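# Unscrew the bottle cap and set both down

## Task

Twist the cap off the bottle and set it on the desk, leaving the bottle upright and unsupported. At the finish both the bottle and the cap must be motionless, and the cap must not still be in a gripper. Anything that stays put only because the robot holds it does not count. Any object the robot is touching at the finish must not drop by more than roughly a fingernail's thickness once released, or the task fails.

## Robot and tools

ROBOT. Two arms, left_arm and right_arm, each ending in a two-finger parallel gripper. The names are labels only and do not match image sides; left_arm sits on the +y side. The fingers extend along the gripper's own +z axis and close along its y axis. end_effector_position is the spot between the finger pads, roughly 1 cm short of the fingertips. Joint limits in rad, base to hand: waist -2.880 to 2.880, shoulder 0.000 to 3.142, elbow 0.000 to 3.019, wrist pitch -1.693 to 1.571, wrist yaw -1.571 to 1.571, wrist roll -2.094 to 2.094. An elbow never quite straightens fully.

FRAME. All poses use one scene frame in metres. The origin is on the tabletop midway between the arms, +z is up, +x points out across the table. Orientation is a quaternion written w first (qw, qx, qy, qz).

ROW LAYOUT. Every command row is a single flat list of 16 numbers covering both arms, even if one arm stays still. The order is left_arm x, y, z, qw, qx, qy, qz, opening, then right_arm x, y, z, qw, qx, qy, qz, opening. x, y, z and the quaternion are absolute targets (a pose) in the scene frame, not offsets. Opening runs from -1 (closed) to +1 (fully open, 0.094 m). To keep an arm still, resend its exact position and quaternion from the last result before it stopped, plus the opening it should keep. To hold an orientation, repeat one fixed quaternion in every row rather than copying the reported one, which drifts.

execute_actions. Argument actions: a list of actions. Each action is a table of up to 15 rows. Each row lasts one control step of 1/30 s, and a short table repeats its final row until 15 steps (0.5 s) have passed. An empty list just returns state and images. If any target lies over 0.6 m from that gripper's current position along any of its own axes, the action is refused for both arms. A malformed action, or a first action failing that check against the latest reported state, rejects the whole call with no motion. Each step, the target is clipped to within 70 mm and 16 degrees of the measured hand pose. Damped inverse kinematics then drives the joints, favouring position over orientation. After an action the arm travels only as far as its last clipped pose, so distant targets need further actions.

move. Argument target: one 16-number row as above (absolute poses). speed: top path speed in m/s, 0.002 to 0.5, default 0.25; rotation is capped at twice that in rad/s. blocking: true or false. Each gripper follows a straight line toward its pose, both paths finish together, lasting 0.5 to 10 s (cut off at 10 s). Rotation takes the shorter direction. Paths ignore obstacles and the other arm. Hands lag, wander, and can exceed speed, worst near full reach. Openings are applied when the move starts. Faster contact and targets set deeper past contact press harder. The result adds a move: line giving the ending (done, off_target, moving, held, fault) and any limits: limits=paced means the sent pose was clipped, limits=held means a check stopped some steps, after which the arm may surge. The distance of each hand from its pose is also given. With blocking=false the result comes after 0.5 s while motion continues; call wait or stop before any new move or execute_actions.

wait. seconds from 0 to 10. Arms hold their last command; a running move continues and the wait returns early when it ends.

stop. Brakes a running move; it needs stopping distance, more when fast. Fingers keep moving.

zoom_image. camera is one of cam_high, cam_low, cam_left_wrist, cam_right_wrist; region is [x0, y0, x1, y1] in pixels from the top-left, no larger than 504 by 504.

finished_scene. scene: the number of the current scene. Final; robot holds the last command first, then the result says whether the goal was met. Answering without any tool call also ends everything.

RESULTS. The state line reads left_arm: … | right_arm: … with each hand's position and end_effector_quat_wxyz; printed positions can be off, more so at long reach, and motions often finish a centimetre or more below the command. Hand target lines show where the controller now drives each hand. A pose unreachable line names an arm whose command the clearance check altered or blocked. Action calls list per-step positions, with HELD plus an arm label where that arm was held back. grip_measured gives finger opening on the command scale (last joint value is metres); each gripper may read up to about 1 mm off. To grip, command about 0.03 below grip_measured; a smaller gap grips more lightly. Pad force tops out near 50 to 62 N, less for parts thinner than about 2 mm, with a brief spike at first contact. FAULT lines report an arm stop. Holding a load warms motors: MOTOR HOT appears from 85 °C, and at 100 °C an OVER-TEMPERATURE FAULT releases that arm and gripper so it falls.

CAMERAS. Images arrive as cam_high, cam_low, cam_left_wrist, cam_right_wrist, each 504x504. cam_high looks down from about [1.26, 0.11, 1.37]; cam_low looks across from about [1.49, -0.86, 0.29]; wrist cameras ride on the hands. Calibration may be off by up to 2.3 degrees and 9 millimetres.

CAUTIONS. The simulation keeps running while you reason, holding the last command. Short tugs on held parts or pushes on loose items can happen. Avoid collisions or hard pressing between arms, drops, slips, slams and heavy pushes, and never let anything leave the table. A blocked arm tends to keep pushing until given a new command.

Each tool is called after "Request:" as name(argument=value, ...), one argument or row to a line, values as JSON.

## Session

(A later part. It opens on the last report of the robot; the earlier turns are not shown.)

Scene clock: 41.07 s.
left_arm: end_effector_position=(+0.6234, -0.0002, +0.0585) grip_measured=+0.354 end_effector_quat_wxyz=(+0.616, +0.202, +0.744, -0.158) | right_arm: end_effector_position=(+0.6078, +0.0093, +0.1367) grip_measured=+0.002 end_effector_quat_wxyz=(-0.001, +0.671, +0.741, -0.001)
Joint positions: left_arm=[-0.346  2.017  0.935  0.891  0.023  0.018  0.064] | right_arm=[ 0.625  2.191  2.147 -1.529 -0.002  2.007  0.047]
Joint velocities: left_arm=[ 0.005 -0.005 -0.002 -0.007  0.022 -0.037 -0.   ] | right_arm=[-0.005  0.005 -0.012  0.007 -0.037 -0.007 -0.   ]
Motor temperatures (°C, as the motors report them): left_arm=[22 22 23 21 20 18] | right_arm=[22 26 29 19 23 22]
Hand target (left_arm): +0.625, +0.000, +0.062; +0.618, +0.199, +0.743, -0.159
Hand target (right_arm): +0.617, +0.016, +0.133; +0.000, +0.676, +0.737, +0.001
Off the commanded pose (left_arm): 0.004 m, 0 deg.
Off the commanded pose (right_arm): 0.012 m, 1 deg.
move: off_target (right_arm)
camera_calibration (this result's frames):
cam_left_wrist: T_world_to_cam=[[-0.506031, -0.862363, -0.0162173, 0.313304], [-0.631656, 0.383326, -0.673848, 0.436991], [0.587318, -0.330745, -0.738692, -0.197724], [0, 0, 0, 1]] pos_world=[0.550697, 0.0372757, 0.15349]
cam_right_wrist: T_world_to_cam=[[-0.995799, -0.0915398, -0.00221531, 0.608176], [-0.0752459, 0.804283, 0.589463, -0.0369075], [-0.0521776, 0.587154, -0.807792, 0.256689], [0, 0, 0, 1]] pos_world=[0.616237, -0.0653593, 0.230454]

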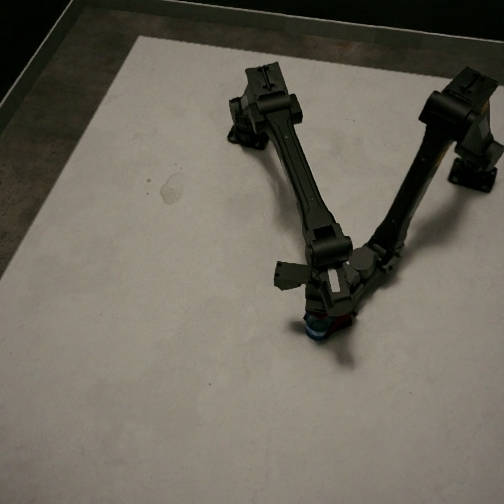

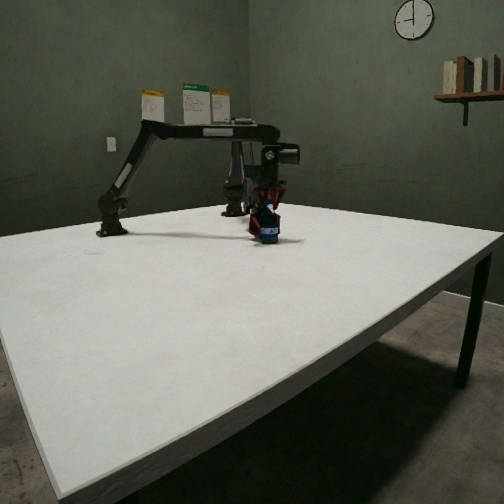

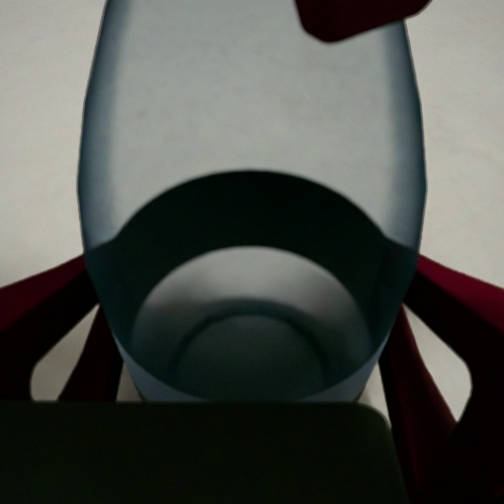

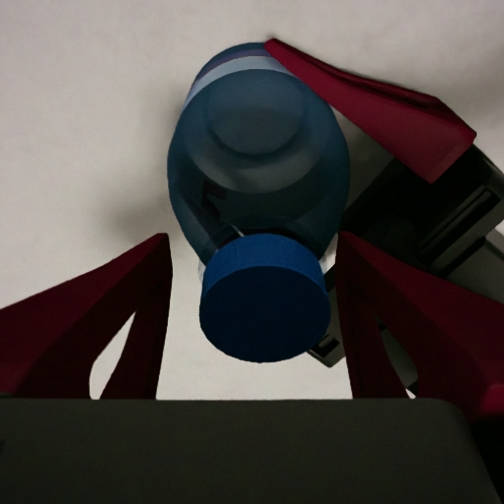

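Well centred. Close firmly, then small turn.

Request:
move(
  target=[0.625,0.0,0.062,0.618,0.199,0.743,-0.159,0.28,0.607,0.0095,0.138,0,0.676,0.737,0,-0.55],
  speed=0.05,
)

Request:
move(
  target=[0.625,0.0,0.062,0.618,0.199,0.743,-0.159,0.28,0.607,0.0095,0.138,0,0.5,0.866,0,-0.55],
  speed=0.15,
)

Scene clock: 42.53 s.
left_arm: end_effector_position=(+0.6236, +0.0002, +0.0582) grip_measured=+0.354 end_effector_quat_wxyz=(+0.616, +0.201, +0.745, -0.158) | right_arm: end_effector_position=(+0.6073, +0.0093, +0.1367) grip_measured=-0.354 end_effector_quat_wxyz=(-0.002, +0.671, +0.741, -0.001)
Joint positions: left_arm=[-0.346  2.017  0.935  0.89   0.021  0.017  0.064] | right_arm=[ 0.625  2.191  2.147 -1.531 -0.003  2.007  0.03 ]
Joint velocities: left_arm=[-0.005 -0.005 -0.007 -0.017 -0.037 -0.037 -0.001] | right_arm=[ 0.005 -0.015 -0.007 -0.007 -0.037 -0.066 -0.001]
Motor temperatures (°C, as the motors report them): left_arm=[22 22 23 21 20 18] | right_arm=[22 26 29 19 23 22]
Hand target (left_arm): +0.625, -0.000, +0.062; +0.618, +0.199, +0.743, -0.159
Hand target (right_arm): +0.607, +0.009, +0.138; -0.000, +0.676, +0.737, -0.000
Off the commanded pose (left_arm): 0.004 m, 0 deg.
Off the commanded pose (right_arm): 0.001 m, 1 deg.
move: done
camera_calibration (this result's frames):
cam_left_wrist: T_world_to_cam=[[-0.503541, -0.863838, -0.0151869, 0.312144], [-0.633783, 0.381272, -0.673016, 0.438032], [0.587167, -0.329266, -0.739472, -0.197754], [0, 0, 0, 1]] pos_world=[0.550909, 0.0375189, 0.153309]
cam_right_wrist: T_world_to_cam=[[-0.995802, -0.091535, -0.000182897, 0.607449], [-0.0740097, 0.803967, 0.59005, -0.0377989], [-0.0538632, 0.587587, -0.807366, 0.257608], [0, 0, 0, 1]] pos_world=[0.615977, -0.065375, 0.230398]

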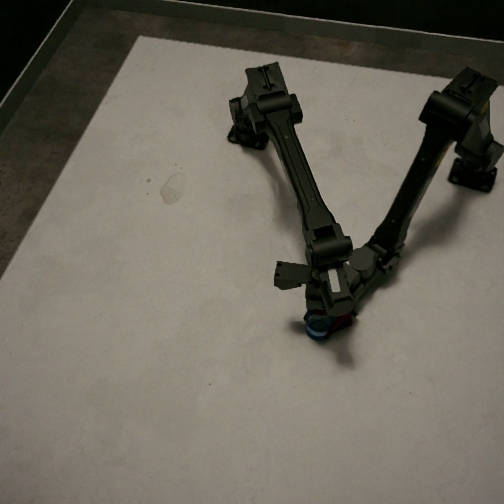

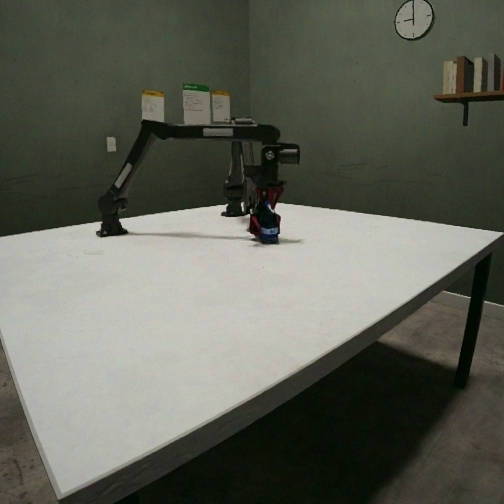

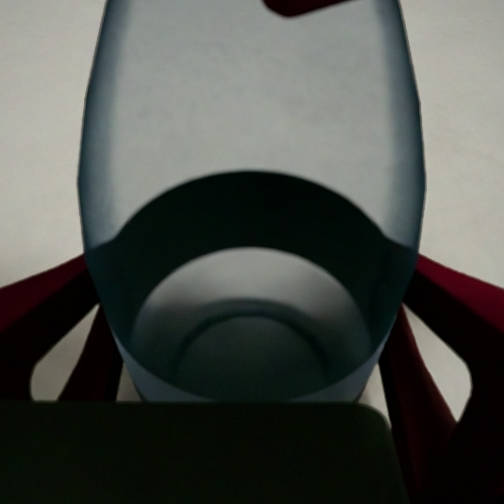

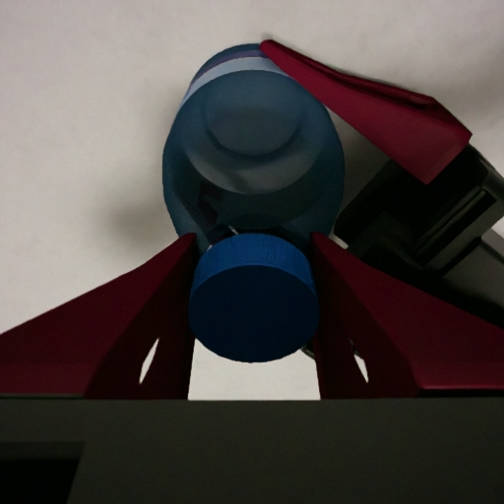

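Scene clock: 44.40 s.
left_arm: end_effector_position=(+0.6249, +0.0027, +0.0582) grip_measured=+0.354 end_effector_quat_wxyz=(+0.618, +0.195, +0.747, -0.152) | right_arm: end_effector_position=(+0.6073, +0.0095, +0.1367) grip_measured=-0.355 end_effector_quat_wxyz=(-0.002, +0.565, +0.825, -0.001)
Joint positions: left_arm=[-0.346  2.017  0.935  0.89   0.004  0.016  0.064] | right_arm=[ 0.625  2.191  2.147 -1.53  -0.004  1.735  0.03 ]
Joint velocities: left_arm=[-0.015 -0.005 -0.012 -0.012 -0.007 -0.066  0.   ] | right_arm=[ 0.005 -0.005  0.007 -0.007  0.051 -0.007 -0.001]
Motor temperatures (°C, as the motors report them): left_arm=[22 22 23 21 20 18] | right_arm=[22 26 29 19 23 22]
Hand target (left_arm): +0.625, +0.000, +0.062; +0.618, +0.199, +0.743, -0.159
Hand target (right_arm): +0.607, +0.010, +0.138; +0.001, +0.503, +0.864, -0.001
Off the commanded pose (left_arm): 0.005 m, 1 deg.
Off the commanded pose (right_arm): 0.001 m, 9 deg.
move: off_target (right_arm)
camera_calibration (this result's frames):
cam_left_wrist: T_world_to_cam=[[-0.489362, -0.871911, -0.0171994, 0.306241], [-0.639298, 0.372082, -0.672943, 0.441418], [0.593146, -0.318318, -0.739494, -0.201513], [0, 0, 0, 1]] pos_world=[0.551587, 0.0386256, 0.153299]
cam_right_wrist: T_world_to_cam=[[-0.934605, -0.355686, -0.000992316, 0.572926], [-0.2873, 0.753261, 0.591656, 0.0918694], [-0.209697, 0.55325, -0.80619, 0.352319], [0, 0, 0, 1]] pos_world=[0.635734, -0.0603404, 0.23025]

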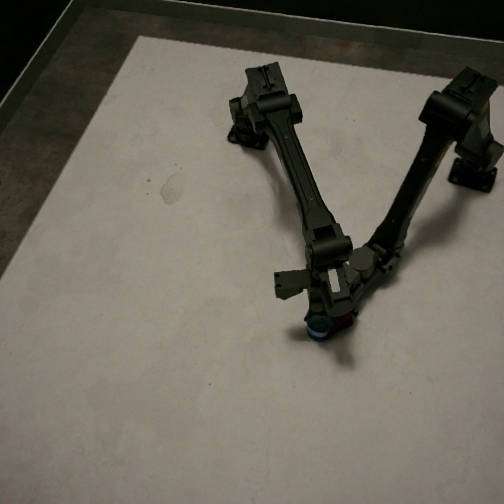

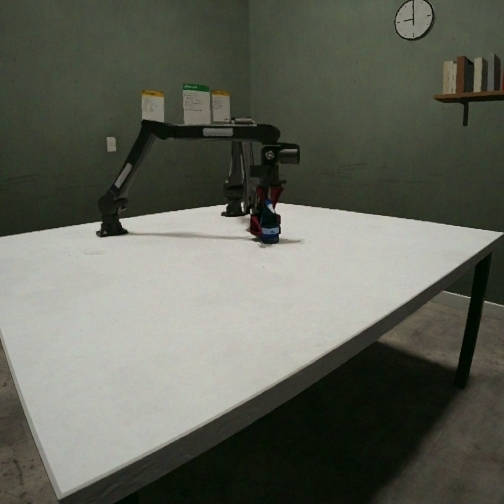

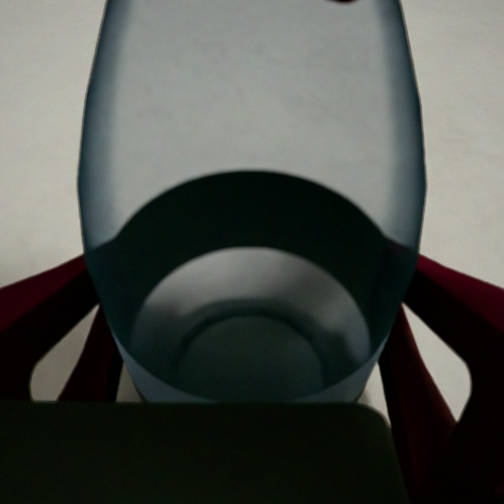

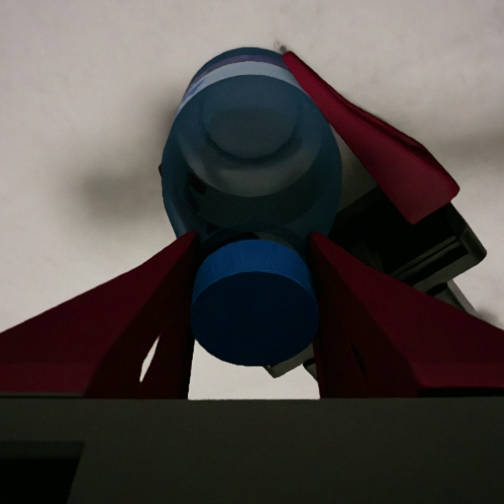

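Request:
zoom_image(
  camera="cam_right_wrist",
  region=[160, 200, 350, 390],
)

Request:
zoom_image(
  camera="cam_low",
  region=[245, 180, 295, 230],
)

Region (160, 200, 350, 390) of cam_right_wrist's 504x504 image, scaled by 2.653, with more detail than that image has.

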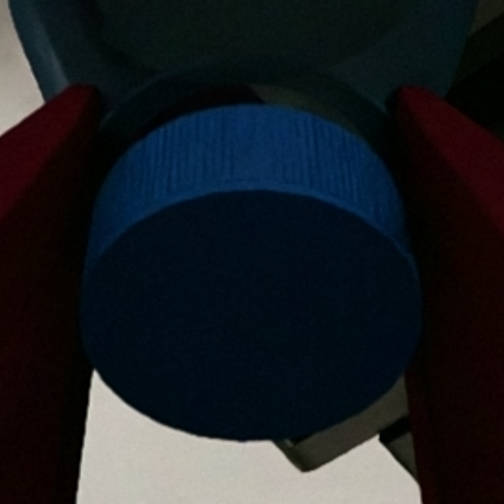

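Region (245, 180, 295, 230) of cam_low's 504x504 image, scaled by 10.080, with more detail than that image has.

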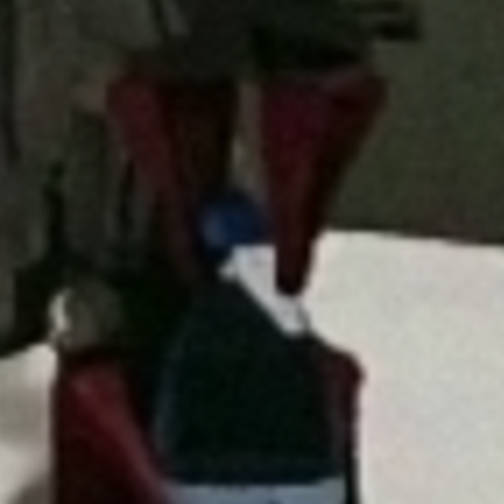

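Request:
execute_actions(
  actions=[
    [[0.625,0.0,0.062,0.618,0.199,0.743,-0.159,0.30,0.607,0.0095,0.138,0,0.6,0.8,0,-0.15]],
    [[0.625,0.0,0.062,0.618,0.199,0.743,-0.159,0.30,0.611,0.012,0.155,0,0.676,0.737,0,-0.15]],
    [[0.625,0.0,0.062,0.618,0.199,0.743,-0.159,0.30,0.612,0.013,0.164,0,0.676,0.737,0,-0.15]],
  ],
)

Scene clock: 47.80 s.
left_arm: end_effector_position=(+0.6235, +0.0001, +0.0582) grip_measured=+0.354 end_effector_quat_wxyz=(+0.616, +0.201, +0.745, -0.158) | right_arm: end_effector_position=(+0.6043, +0.0072, +0.1554) grip_measured=-0.152 end_effector_quat_wxyz=(-0.004, +0.670, +0.742, -0.009)
Joint positions: left_arm=[-0.346  2.017  0.935  0.89   0.022  0.016  0.064] | right_arm=[ 0.625  2.19   2.195 -1.595 -0.001  2.003  0.04 ]
Joint velocities: left_arm=[-0.005  0.005  0.012  0.007 -0.081  0.022 -0.   ] | right_arm=[-0.005  0.005  0.002 -0.017 -0.007 -0.037 -0.001]
Motor temperatures (°C, as the motors report them): left_arm=[22 22 23 21 20 18] | right_arm=[22 26 29 19 23 22]
Hand target (left_arm): +0.625, +0.000, +0.062; +0.618, +0.199, +0.743, -0.159
Hand target (right_arm): +0.611, +0.013, +0.164; +0.000, +0.676, +0.737, +0.001
Off the commanded pose (left_arm): 0.004 m, 0 deg.
Off the commanded pose (right_arm): 0.013 m, 1 deg.
Step readings (end_effector_position; steps 1 to 15: 1st action; 16 to 30: 2nd action; 31 to 45: 3rd action):
0: left_arm (+0.6249, +0.0027, +0.0582) | right_arm (+0.6073, +0.0095, +0.1367)
1: left_arm (+0.6246, +0.0021, +0.0582) | right_arm (+0.6074, +0.0094, +0.1369)
2: left_arm (+0.6241, +0.0013, +0.0582) | right_arm (+0.6073, +0.0094, +0.1374)
4: left_arm (+0.6238, +0.0006, +0.0582) | right_arm (+0.6074, +0.0093, +0.1374)
8: left_arm (+0.6237, +0.0005, +0.0582) | right_arm (+0.6074, +0.0093, +0.1374)
15: left_arm (+0.6237, +0.0005, +0.0582) | right_arm (+0.6074, +0.0093, +0.1374)
16: left_arm (+0.6237, +0.0005, +0.0582) | right_arm (+0.6066, +0.0088, +0.1374)
17: left_arm (+0.6237, +0.0005, +0.0582) | right_arm (+0.6052, +0.0079, +0.1374)
19: left_arm (+0.6236, +0.0003, +0.0582) | right_arm (+0.6032, +0.0068, +0.1375)
23: left_arm (+0.6235, +0.0002, +0.0582) | right_arm (+0.6027, +0.0065, +0.1392)
30: left_arm (+0.6235, +0.0002, +0.0582) | right_arm (+0.6027, +0.0064, +0.1406)
31: left_arm (+0.6235, +0.0001, +0.0582) | right_arm (+0.6025, +0.0063, +0.1422)
32: left_arm (+0.6235, +0.0001, +0.0582) | right_arm (+0.6022, +0.0061, +0.1435)
34: left_arm (+0.6235, +0.0001, +0.0582) | right_arm (+0.6028, +0.0063, +0.1476)
38: left_arm (+0.6235, +0.0001, +0.0582) | right_arm (+0.6045, +0.0073, +0.1546)
45: end_effector_position above
camera_calibration (this result's frames):
cam_left_wrist: T_world_to_cam=[[-0.504332, -0.863399, -0.0138451, 0.312362], [-0.63388, 0.381057, -0.673046, 0.438099], [0.586383, -0.330662, -0.739471, -0.197264], [0, 0, 0, 1]] pos_world=[0.550909, 0.0375246, 0.153314]
cam_right_wrist: T_world_to_cam=[[-0.995362, -0.0952922, 0.0131593, 0.601945], [-0.0697688, 0.809302, 0.583234, -0.0488926], [-0.0662275, 0.579611, -0.812198, 0.282139], [0, 0, 0, 1]] pos_world=[0.614428, -0.0666013, 0.249747]

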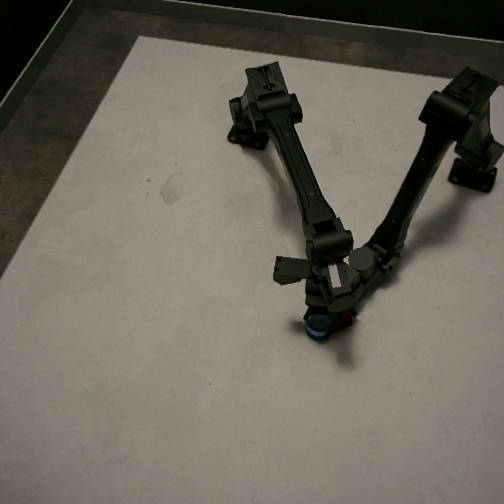

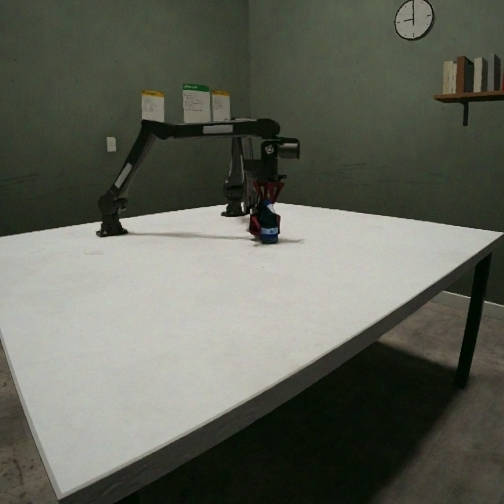

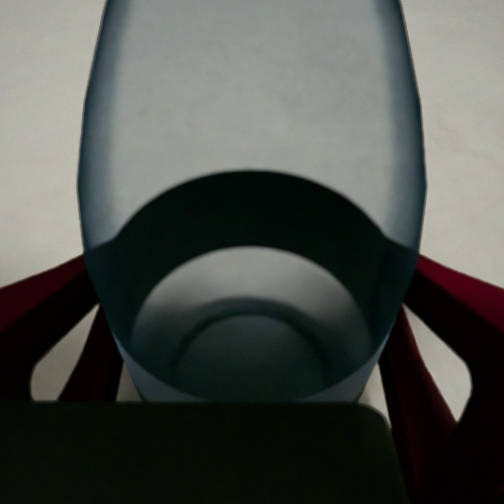

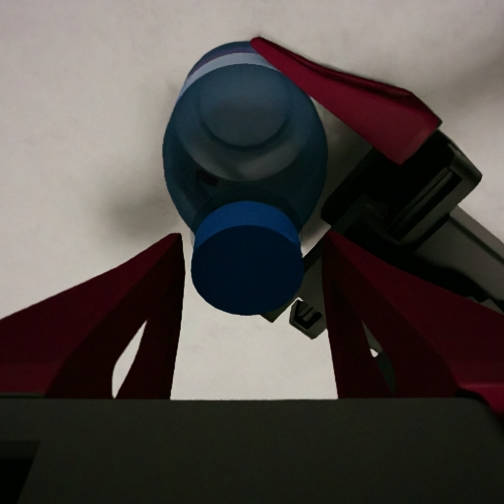

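Request:
execute_actions(
  actions=[
    [[0.625,0.0,0.062,0.618,0.199,0.743,-0.159,0.30,0.607,0.0095,0.155,0,0.676,0.737,0,-0.15]],
    [[0.625,0.0,0.062,0.618,0.199,0.743,-0.159,0.30,0.607,0.0095,0.155,0,0.676,0.737,0,-0.5]],
  ],
)

Request:
move(
  target=[0.625,0.0,0.062,0.618,0.199,0.743,-0.159,0.30,0.607,0.0095,0.155,0,0.462,0.887,0,-0.5],
  speed=0.2,
)

Scene clock: 49.60 s.
left_arm: end_effector_position=(+0.6235, +0.0001, +0.0581) grip_measured=+0.354 end_effector_quat_wxyz=(+0.616, +0.201, +0.745, -0.159) | right_arm: end_effector_position=(+0.6062, +0.0083, +0.1554) grip_measured=-0.390 end_effector_quat_wxyz=(-0.002, +0.670, +0.742, -0.005)
Joint positions: left_arm=[-0.346  2.017  0.935  0.889  0.022  0.015  0.064] | right_arm=[ 0.625  2.19   2.195 -1.586 -0.001  2.003  0.029]
Joint velocities: left_arm=[ 0.005 -0.005 -0.002 -0.007  0.037 -0.007  0.   ] | right_arm=[-0.024  0.005 -0.002 -0.017 -0.051  0.037  0.001]
Motor temperatures (°C, as the motors report them): left_arm=[22 22 23 21 20 18] | right_arm=[22 26 29 19 23 22]
Hand target (left_arm): +0.625, +0.000, +0.062; +0.618, +0.199, +0.743, -0.159
Hand target (right_arm): +0.607, +0.010, +0.155; -0.000, +0.676, +0.737, -0.000
Off the commanded pose (left_arm): 0.004 m, 0 deg.
Off the commanded pose (right_arm): 0.002 m, 1 deg.
Step readings (end_effector_position; steps 1 to 15: 1st action; 16 to 30: 2nd action):
0: left_arm (+0.6235, +0.0001, +0.0582) | right_arm (+0.6042, +0.0071, +0.1554)
1: left_arm (+0.6235, +0.0001, +0.0582) | right_arm (+0.6046, +0.0073, +0.1554)
2: left_arm (+0.6235, +0.0001, +0.0582) | right_arm (+0.6052, +0.0077, +0.1554)
4: left_arm (+0.6235, +0.0001, +0.0582) | right_arm (+0.6059, +0.0081, +0.1554)
8: left_arm (+0.6235, +0.0001, +0.0582) | right_arm (+0.6062, +0.0083, +0.1554)
15: left_arm (+0.6235, +0.0001, +0.0582) | right_arm (+0.6062, +0.0083, +0.1554)
16: left_arm (+0.6235, +0.0001, +0.0582) | right_arm (+0.6062, +0.0083, +0.1554)
17: left_arm (+0.6235, +0.0001, +0.0581) | right_arm (+0.6062, +0.0083, +0.1554)
19: left_arm (+0.6235, +0.0001, +0.0581) | right_arm (+0.6062, +0.0083, +0.1554)
23: left_arm (+0.6235, +0.0001, +0.0581) | right_arm (+0.6062, +0.0083, +0.1554)
30: end_effector_position above
camera_calibration (this result's frames):
cam_left_wrist: T_world_to_cam=[[-0.504276, -0.863438, -0.0134571, 0.312303], [-0.634259, 0.380913, -0.672771, 0.438243], [0.586022, -0.330727, -0.739728, -0.19708], [0, 0, 0, 1]] pos_world=[0.55094, 0.0375417, 0.153254]
cam_right_wrist: T_world_to_cam=[[-0.995468, -0.0949535, 0.00521586, 0.605194], [-0.0738777, 0.80672, 0.586298, -0.0475966], [-0.0598788, 0.583255, -0.810079, 0.27739], [0, 0, 0, 1]] pos_world=[0.615544, -0.0659269, 0.249457]

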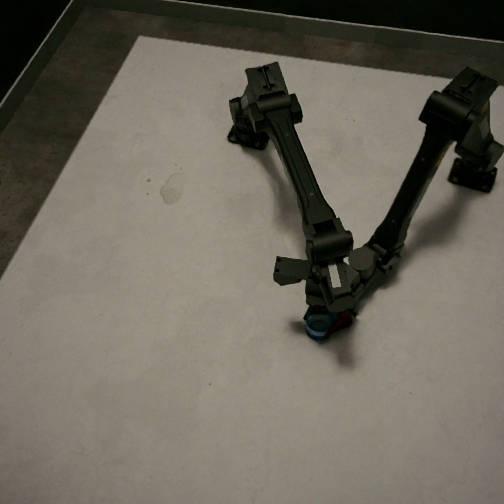

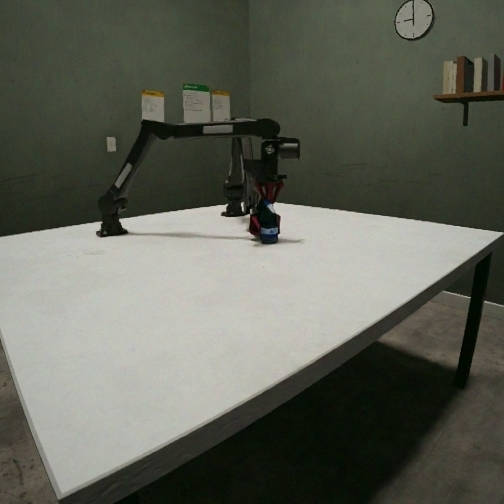

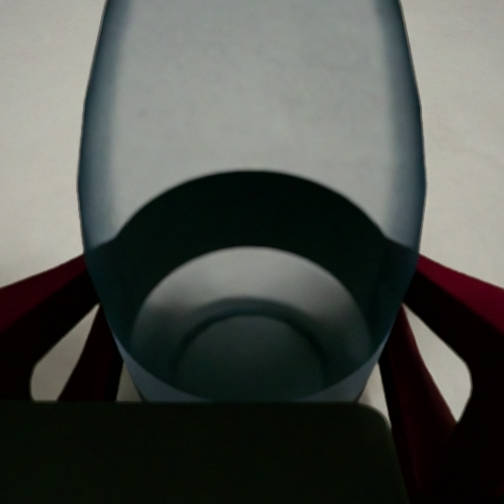

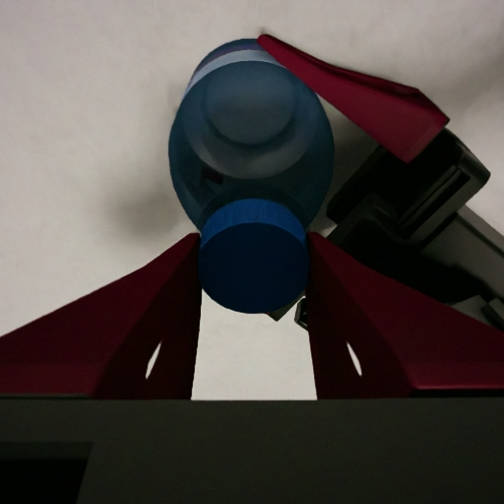

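Scene clock: 51.40 s.
left_arm: end_effector_position=(+0.6236, +0.0004, +0.0581) grip_measured=+0.354 end_effector_quat_wxyz=(+0.616, +0.200, +0.746, -0.158) | right_arm: end_effector_position=(+0.6062, +0.0083, +0.1554) grip_measured=-0.390 end_effector_quat_wxyz=(-0.003, +0.472, +0.881, -0.004)
Joint positions: left_arm=[-0.346  2.017  0.935  0.889  0.02   0.015  0.064] | right_arm=[ 0.625  2.19   2.195 -1.586 -0.001  1.518  0.029]
Joint velocities: left_arm=[-0.005  0.005 -0.032  0.027 -0.037 -0.007  0.   ] | right_arm=[ 0.005  0.005 -0.022  0.007 -0.022  0.007 -0.001]
Motor temperatures (°C, as the motors report them): left_arm=[22 22 23 21 20 18] | right_arm=[22 27 29 19 23 22]
Hand target (left_arm): +0.625, +0.000, +0.062; +0.618, +0.199, +0.743, -0.159
Hand target (right_arm): +0.607, +0.009, +0.155; -0.000, +0.462, +0.887, -0.000
Off the commanded pose (left_arm): 0.004 m, 0 deg.
Off the commanded pose (right_arm): 0.002 m, 1 deg.
move: done
camera_calibration (this result's frames):
cam_left_wrist: T_world_to_cam=[[-0.502535, -0.864458, -0.0130737, 0.311523], [-0.635157, 0.37941, -0.672773, 0.438797], [0.586544, -0.329788, -0.739734, -0.197407], [0, 0, 0, 1]] pos_world=[0.551044, 0.0377123, 0.153255]
cam_right_wrist: T_world_to_cam=[[-0.836475, -0.547978, 0.00553949, 0.51251], [-0.439567, 0.676956, 0.590349, 0.174509], [-0.327248, 0.491377, -0.807129, 0.439757], [0, 0, 0, 1]] pos_world=[0.649319, -0.0533774, 0.249081]

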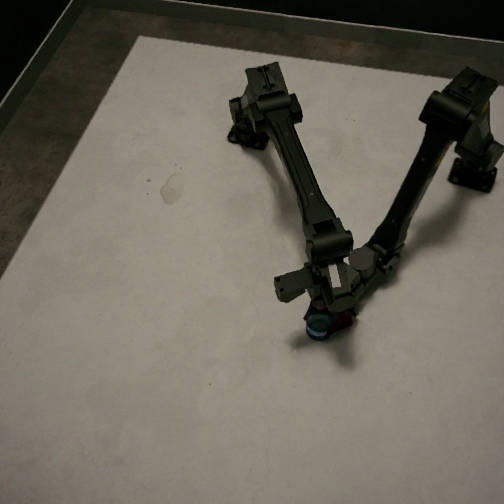

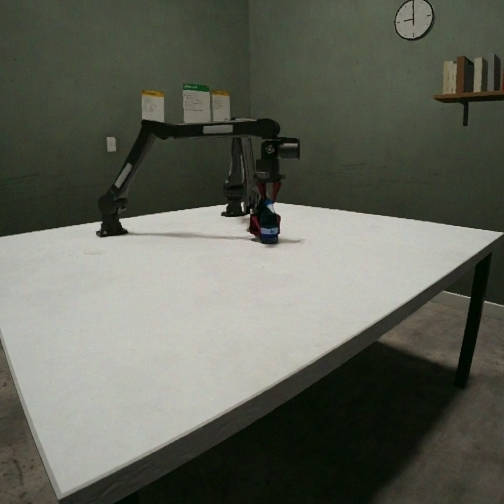

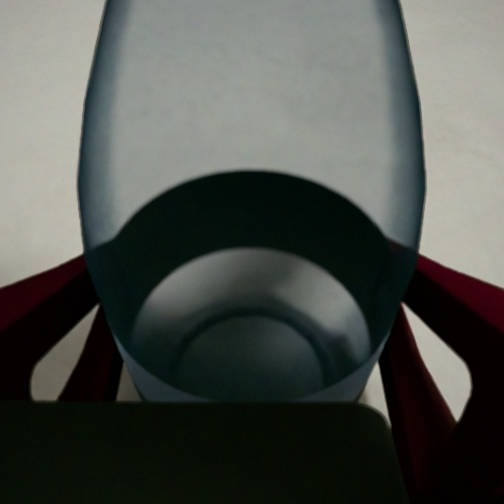

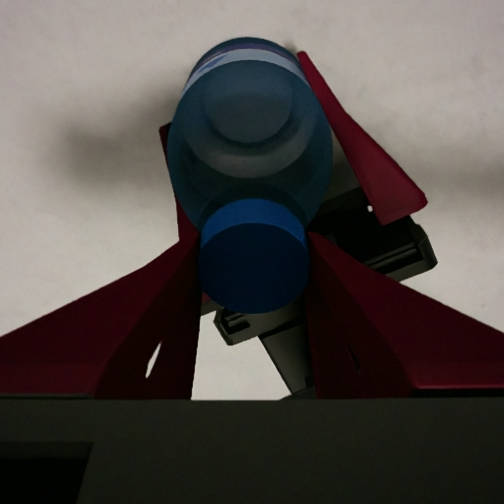

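Request:
execute_actions(
  actions=[
    [[0.625,0.0,0.062,0.618,0.199,0.743,-0.159,0.30,0.607,0.0095,0.156,0,-0.044,0.999,0,-0.44]],
    [[0.625,0.0,0.062,0.618,0.199,0.743,-0.159,0.30,0.607,0.0095,0.157,0,-0.537,0.843,0,-0.44]],
    [[0.625,0.0,0.062,0.618,0.199,0.743,-0.159,0.30,0.607,0.0095,0.158,0,-0.843,0.537,0,-0.44]],
  ],
)

Request:
zoom_image(
  camera="cam_low",
  region=[220, 150, 320, 250],
)

Scene clock: 53.80 s.
left_arm: end_effector_position=(+0.6237, +0.0006, +0.0581) grip_measured=+0.354 end_effector_quat_wxyz=(+0.615, +0.196, +0.747, -0.161) | right_arm: end_effector_position=(+0.6068, +0.0071, +0.1559) grip_measured=-0.390 end_effector_quat_wxyz=(-0.005, -0.492, +0.871, -0.003)
Joint positions: left_arm=[-0.346  2.017  0.935  0.889  0.018  0.004  0.064] | right_arm=[ 0.625  2.189  2.195 -1.586  0.007 -0.494  0.029]
Joint velocities: left_arm=[ 0.015 -0.005 -0.002 -0.012  0.007 -0.051 -0.002] | right_arm=[ 0.005 -0.015 -0.027 -0.017 -0.007 -1.267 -0.   ]
Motor temperatures (°C, as the motors report them): left_arm=[22 22 23 21 20 18] | right_arm=[22 27 28 19 23 22]
Hand target (left_arm): +0.625, +0.000, +0.062; +0.618, +0.199, +0.743, -0.159
Hand target (right_arm): +0.607, +0.009, +0.158; -0.003, -0.580, +0.814, -0.006
Off the commanded pose (left_arm): 0.004 m, 1 deg.
Off the commanded pose (right_arm): 0.003 m, 56 deg; orientation clipped at the last step of the last action.
Step readings (end_effector_position; steps 1 to 15: 1st action; 16 to 30: 2nd action; 31 to 45: 3rd action):
0: left_arm (+0.6236, +0.0004, +0.0581) | right_arm (+0.6062, +0.0083, +0.1554)
1: left_arm (+0.6236, +0.0004, +0.0581) | right_arm (+0.6063, +0.0080, +0.1554)
2: left_arm (+0.6236, +0.0004, +0.0581) | right_arm (+0.6064, +0.0079, +0.1554)
4: left_arm (+0.6236, +0.0004, +0.0581) | right_arm (+0.6064, +0.0078, +0.1554)
8: left_arm (+0.6236, +0.0004, +0.0581) | right_arm (+0.6065, +0.0077, +0.1554)
15: left_arm (+0.6237, +0.0004, +0.0581) | right_arm (+0.6065, +0.0077, +0.1554)
16: left_arm (+0.6237, +0.0004, +0.0581) | right_arm (+0.6065, +0.0077, +0.1554)
17: left_arm (+0.6237, +0.0004, +0.0581) | right_arm (+0.6065, +0.0077, +0.1554)
19: left_arm (+0.6237, +0.0005, +0.0581) | right_arm (+0.6065, +0.0077, +0.1554)
23: left_arm (+0.6237, +0.0005, +0.0581) | right_arm (+0.6065, +0.0077, +0.1554)
30: left_arm (+0.6237, +0.0005, +0.0581) | right_arm (+0.6065, +0.0076, +0.1556)
31: left_arm (+0.6237, +0.0005, +0.0581) | right_arm (+0.6066, +0.0075, +0.1556)
32: left_arm (+0.6237, +0.0005, +0.0581) | right_arm (+0.6066, +0.0075, +0.1556)
34: left_arm (+0.6237, +0.0006, +0.0581) | right_arm (+0.6066, +0.0074, +0.1556)
38: left_arm (+0.6237, +0.0006, +0.0581) | right_arm (+0.6067, +0.0073, +0.1559)
45: end_effector_position above
camera_calibration (this result's frames):
cam_left_wrist: T_world_to_cam=[[-0.499571, -0.866267, -0.00325802, 0.309367], [-0.639702, 0.371443, -0.672913, 0.441638], [0.584132, -0.334083, -0.739715, -0.195902], [0, 0, 0, 1]] pos_world=[0.5515, 0.0385035, 0.153281]
cam_right_wrist: T_world_to_cam=[[0.853051, -0.521816, -0.00339714, -0.511635], [-0.416427, -0.684659, 0.59819, 0.169674], [-0.314471, -0.508872, -0.801347, 0.439384], [0, 0, 0, 1]] pos_world=[0.645281, 0.0727796, 0.248863]

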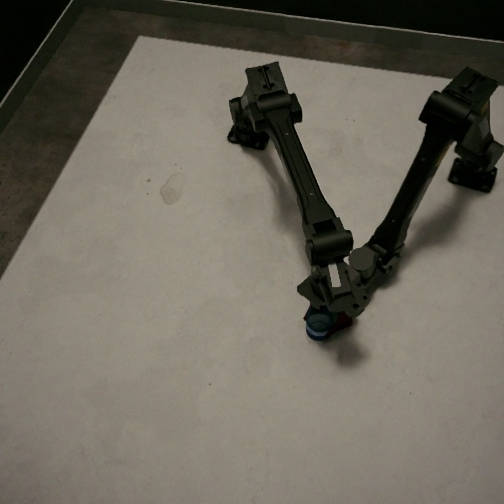

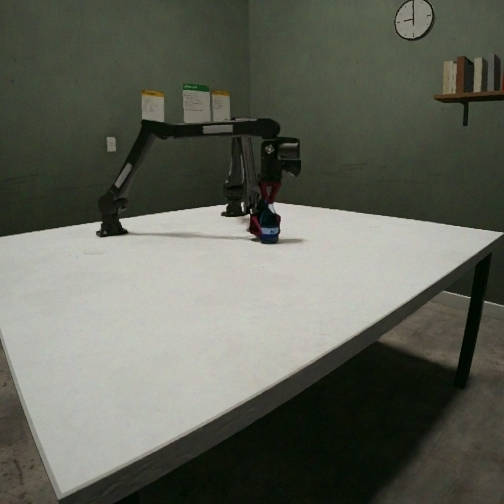

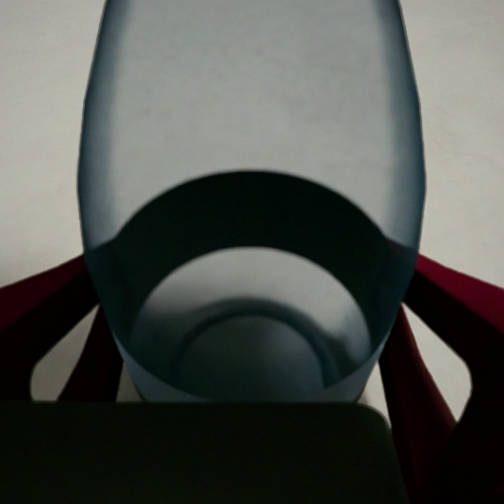

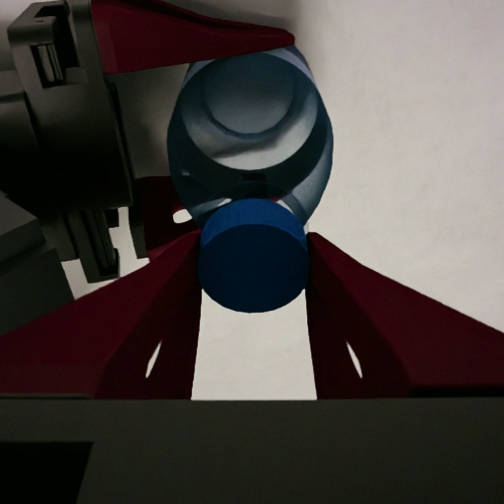

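Region (220, 150, 320, 250) of cam_low's 504x504 image, scaled by 5.040, with more detail than that image has.

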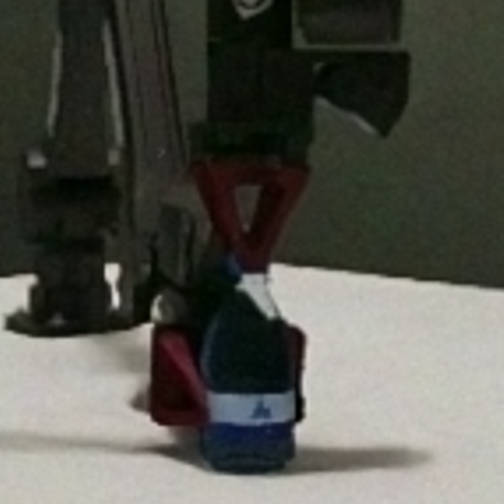

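Request:
execute_actions(
  actions=[
    [[0.625,0.0,0.062,0.618,0.199,0.743,-0.159,0.30,0.607,0.0095,0.159,0,-0.954,0.301,0,-0.44]],
    [[0.625,0.0,0.062,0.618,0.199,0.743,-0.159,0.30,0.607,0.0095,0.159,0,-0.954,0.301,0,-0.44]],
    [[0.625,0.0,0.062,0.618,0.199,0.743,-0.159,0.30,0.607,0.0095,0.157,0,-0.954,0.301,0,-0.44],[0.625,0.0,0.062,0.618,0.199,0.743,-0.159,0.30,0.607,0.0095,0.157,0,-0.954,0.301,0,-0.44],[0.625,0.0,0.062,0.618,0.199,0.743,-0.159,0.30,0.607,0.0095,0.157,0,-0.954,0.301,0,-0.44],[0.625,0.0,0.062,0.618,0.199,0.743,-0.159,0.30,0.607,0.0095,0.157,0,-0.954,0.301,0,-0.2],[0.625,0.0,0.062,0.618,0.199,0.743,-0.159,0.30,0.607,0.0095,0.157,0,-0.954,0.301,0,-0.2],[0.625,0.0,0.062,0.618,0.199,0.743,-0.159,0.30,0.607,0.0095,0.157,0,-0.954,0.301,0,-0.2],[0.625,0.0,0.062,0.618,0.199,0.743,-0.159,0.30,0.607,0.0095,0.157,0,-0.537,0.843,0,-0.2]],
    [[0.625,0.0,0.062,0.618,0.199,0.743,-0.159,0.30,0.607,0.0095,0.157,0,-0.537,0.843,0,-0.2]],
    [[0.625,0.0,0.062,0.618,0.199,0.743,-0.159,0.30,0.607,0.0095,0.157,0,-0.044,0.999,0,-0.2]],
    [[0.625,0.0,0.062,0.618,0.199,0.743,-0.159,0.30,0.607,0.0095,0.157,0,0.3,0.954,0,-0.2]],
    [[0.625,0.0,0.062,0.618,0.199,0.743,-0.159,0.30,0.607,0.0095,0.157,0,0.676,0.737,0,-0.2]],
    [[0.625,0.0,0.062,0.618,0.199,0.743,-0.159,0.30,0.607,0.0095,0.157,0,0.676,0.737,0,-0.2]],
  ],
)

Scene clock: 59.60 s.
left_arm: end_effector_position=(+0.6237, +0.0005, +0.0581) grip_measured=+0.354 end_effector_quat_wxyz=(+0.615, +0.196, +0.747, -0.161) | right_arm: end_effector_position=(+0.6062, +0.0096, +0.1566) grip_measured=-0.202 end_effector_quat_wxyz=(-0.005, +0.614, +0.789, -0.001)
Joint positions: left_arm=[-0.346  2.017  0.935  0.889  0.019  0.004  0.064] | right_arm=[ 0.625  2.188  2.195 -1.583 -0.008  1.857  0.037]
Joint velocities: left_arm=[-0.005 -0.015 -0.022 -0.017  0.051  0.037  0.001] | right_arm=[-0.005 -0.015 -0.017 -0.046  0.066  0.872 -0.001]
Motor temperatures (°C, as the motors report them): left_arm=[22 22 23 21 20 18] | right_arm=[22 27 28 19 23 22]
Hand target (left_arm): +0.625, +0.000, +0.062; +0.618, +0.199, +0.743, -0.159
Hand target (right_arm): +0.607, +0.009, +0.157; -0.002, +0.671, +0.741, +0.000
Off the commanded pose (left_arm): 0.004 m, 1 deg.
Off the commanded pose (right_arm): 0.001 m, 9 deg.
Step readings (end_effector_position; steps 1 to 15: 1st action; 16 to 30: 2nd action; 31 to 45: 3rd action; 46 to 60: 4th action; 61 to 75: 5th action; 76 to 90: 6th action; 91 to 105: 7th action; 106 to 120: 8th action):
0: left_arm (+0.6237, +0.0006, +0.0581) | right_arm (+0.6069, +0.0070, +0.1559)
1: left_arm (+0.6237, +0.0006, +0.0581) | right_arm (+0.6069, +0.0069, +0.1559)
2: left_arm (+0.6237, +0.0006, +0.0581) | right_arm (+0.6069, +0.0069, +0.1559)
4: left_arm (+0.6237, +0.0006, +0.0581) | right_arm (+0.6070, +0.0068, +0.1559)
8: left_arm (+0.6237, +0.0006, +0.0581) | right_arm (+0.6070, +0.0068, +0.1559)
15: left_arm (+0.6237, +0.0006, +0.0581) | right_arm (+0.6070, +0.0068, +0.1562)
16: left_arm (+0.6237, +0.0006, +0.0581) | right_arm (+0.6070, +0.0068, +0.1562)
17: left_arm (+0.6237, +0.0006, +0.0581) | right_arm (+0.6070, +0.0068, +0.1562)
19: left_arm (+0.6237, +0.0006, +0.0581) | right_arm (+0.6070, +0.0068, +0.1564)
23: left_arm (+0.6237, +0.0006, +0.0581) | right_arm (+0.6071, +0.0068, +0.1564)
30: left_arm (+0.6237, +0.0006, +0.0581) | right_arm (+0.6071, +0.0075, +0.1564)
31: left_arm (+0.6237, +0.0006, +0.0581) | right_arm (+0.6072, +0.0077, +0.1564)
32: left_arm (+0.6237, +0.0006, +0.0581) | right_arm (+0.6073, +0.0078, +0.1564)
34: left_arm (+0.6237, +0.0005, +0.0581) | right_arm (+0.6072, +0.0078, +0.1566)
38: left_arm (+0.6237, +0.0005, +0.0581) | right_arm (+0.6068, +0.0086, +0.1566)
45: left_arm (+0.6237, +0.0005, +0.0581) | right_arm (+0.6059, +0.0100, +0.1566)
46: left_arm (+0.6237, +0.0005, +0.0581) | right_arm (+0.6059, +0.0101, +0.1567)
47: left_arm (+0.6237, +0.0005, +0.0581) | right_arm (+0.6058, +0.0102, +0.1567)
49: left_arm (+0.6237, +0.0005, +0.0581) | right_arm (+0.6058, +0.0102, +0.1567)
53: left_arm (+0.6237, +0.0005, +0.0581) | right_arm (+0.6058, +0.0102, +0.1567)
60: left_arm (+0.6237, +0.0005, +0.0581) | right_arm (+0.6058, +0.0102, +0.1567)
61: left_arm (+0.6237, +0.0005, +0.0581) | right_arm (+0.6058, +0.0103, +0.1567)
62: left_arm (+0.6237, +0.0005, +0.0581) | right_arm (+0.6057, +0.0104, +0.1567)
64: left_arm (+0.6237, +0.0005, +0.0581) | right_arm (+0.6056, +0.0106, +0.1567)
68: left_arm (+0.6237, +0.0005, +0.0581) | right_arm (+0.6056, +0.0106, +0.1567)
75: left_arm (+0.6237, +0.0005, +0.0581) | right_arm (+0.6056, +0.0106, +0.1567)
76: left_arm (+0.6237, +0.0005, +0.0581) | right_arm (+0.6055, +0.0108, +0.1567)
77: left_arm (+0.6237, +0.0005, +0.0581) | right_arm (+0.6055, +0.0108, +0.1567)
79: left_arm (+0.6237, +0.0005, +0.0581) | right_arm (+0.6054, +0.0109, +0.1567)
83: left_arm (+0.6237, +0.0005, +0.0581) | right_arm (+0.6054, +0.0109, +0.1567)
90: left_arm (+0.6237, +0.0005, +0.0581) | right_arm (+0.6054, +0.0109, +0.1567)
91: left_arm (+0.6237, +0.0005, +0.0581) | right_arm (+0.6054, +0.0110, +0.1567)
92: left_arm (+0.6237, +0.0005, +0.0581) | right_arm (+0.6053, +0.0110, +0.1567)
94: left_arm (+0.6237, +0.0005, +0.0581) | right_arm (+0.6053, +0.0112, +0.1567)
98: left_arm (+0.6237, +0.0005, +0.0581) | right_arm (+0.6052, +0.0112, +0.1567)
105: left_arm (+0.6237, +0.0005, +0.0581) | right_arm (+0.6052, +0.0112, +0.1567)
106: left_arm (+0.6237, +0.0005, +0.0581) | right_arm (+0.6052, +0.0112, +0.1567)
107: left_arm (+0.6237, +0.0005, +0.0581) | right_arm (+0.6052, +0.0112, +0.1567)
109: left_arm (+0.6237, +0.0005, +0.0581) | right_arm (+0.6052, +0.0112, +0.1567)
113: left_arm (+0.6237, +0.0005, +0.0581) | right_arm (+0.6052, +0.0112, +0.1567)
120: end_effector_position above
camera_calibration (this result's frames):
cam_left_wrist: T_world_to_cam=[[-0.499895, -0.86608, -0.00318495, 0.309499], [-0.639586, 0.371639, -0.672915, 0.441567], [0.583982, -0.33435, -0.739713, -0.195808], [0, 0, 0, 1]] pos_world=[0.551485, 0.0384794, 0.153281]
cam_right_wrist: T_world_to_cam=[[-0.971052, -0.23885, 0.00280591, 0.592284], [-0.190535, 0.781602, 0.593966, 0.0203171], [-0.144062, 0.576237, -0.804485, 0.32782], [0, 0, 0, 1]] pos_world=[0.626236, -0.0633149, 0.249997]

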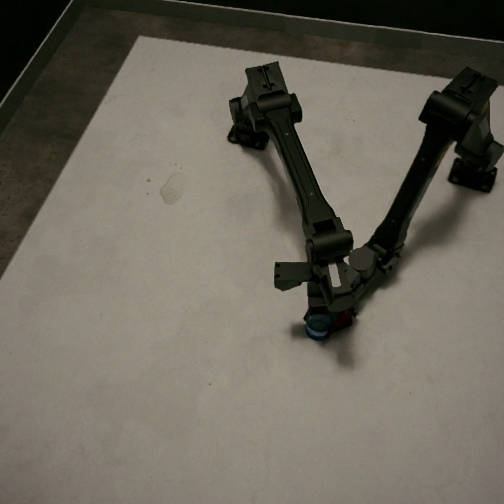

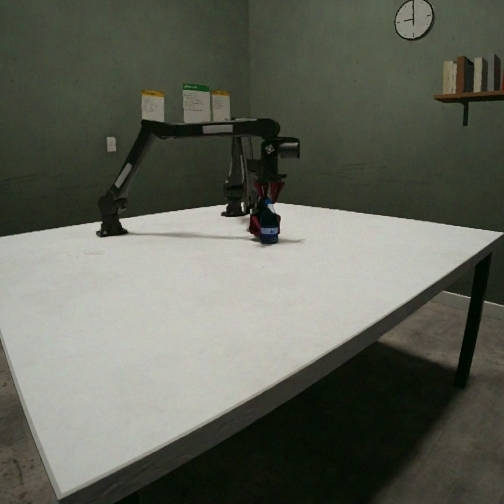

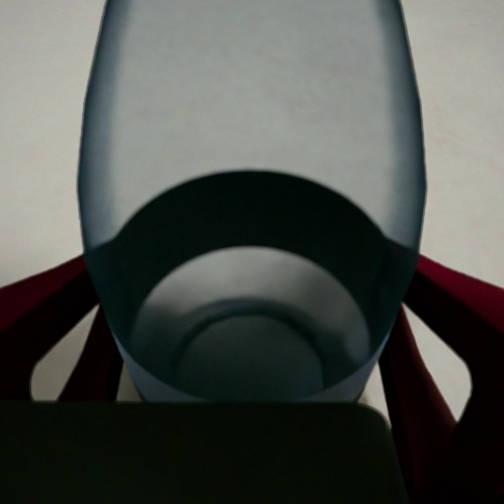

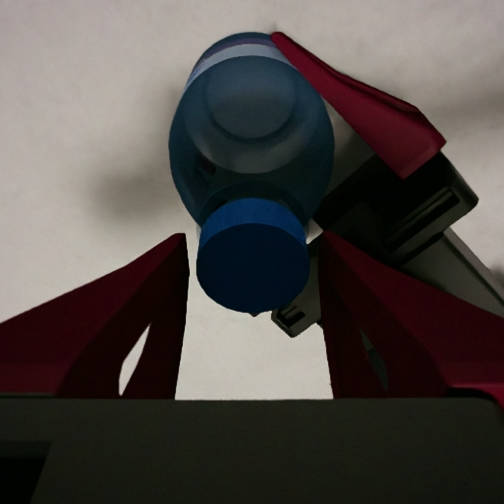

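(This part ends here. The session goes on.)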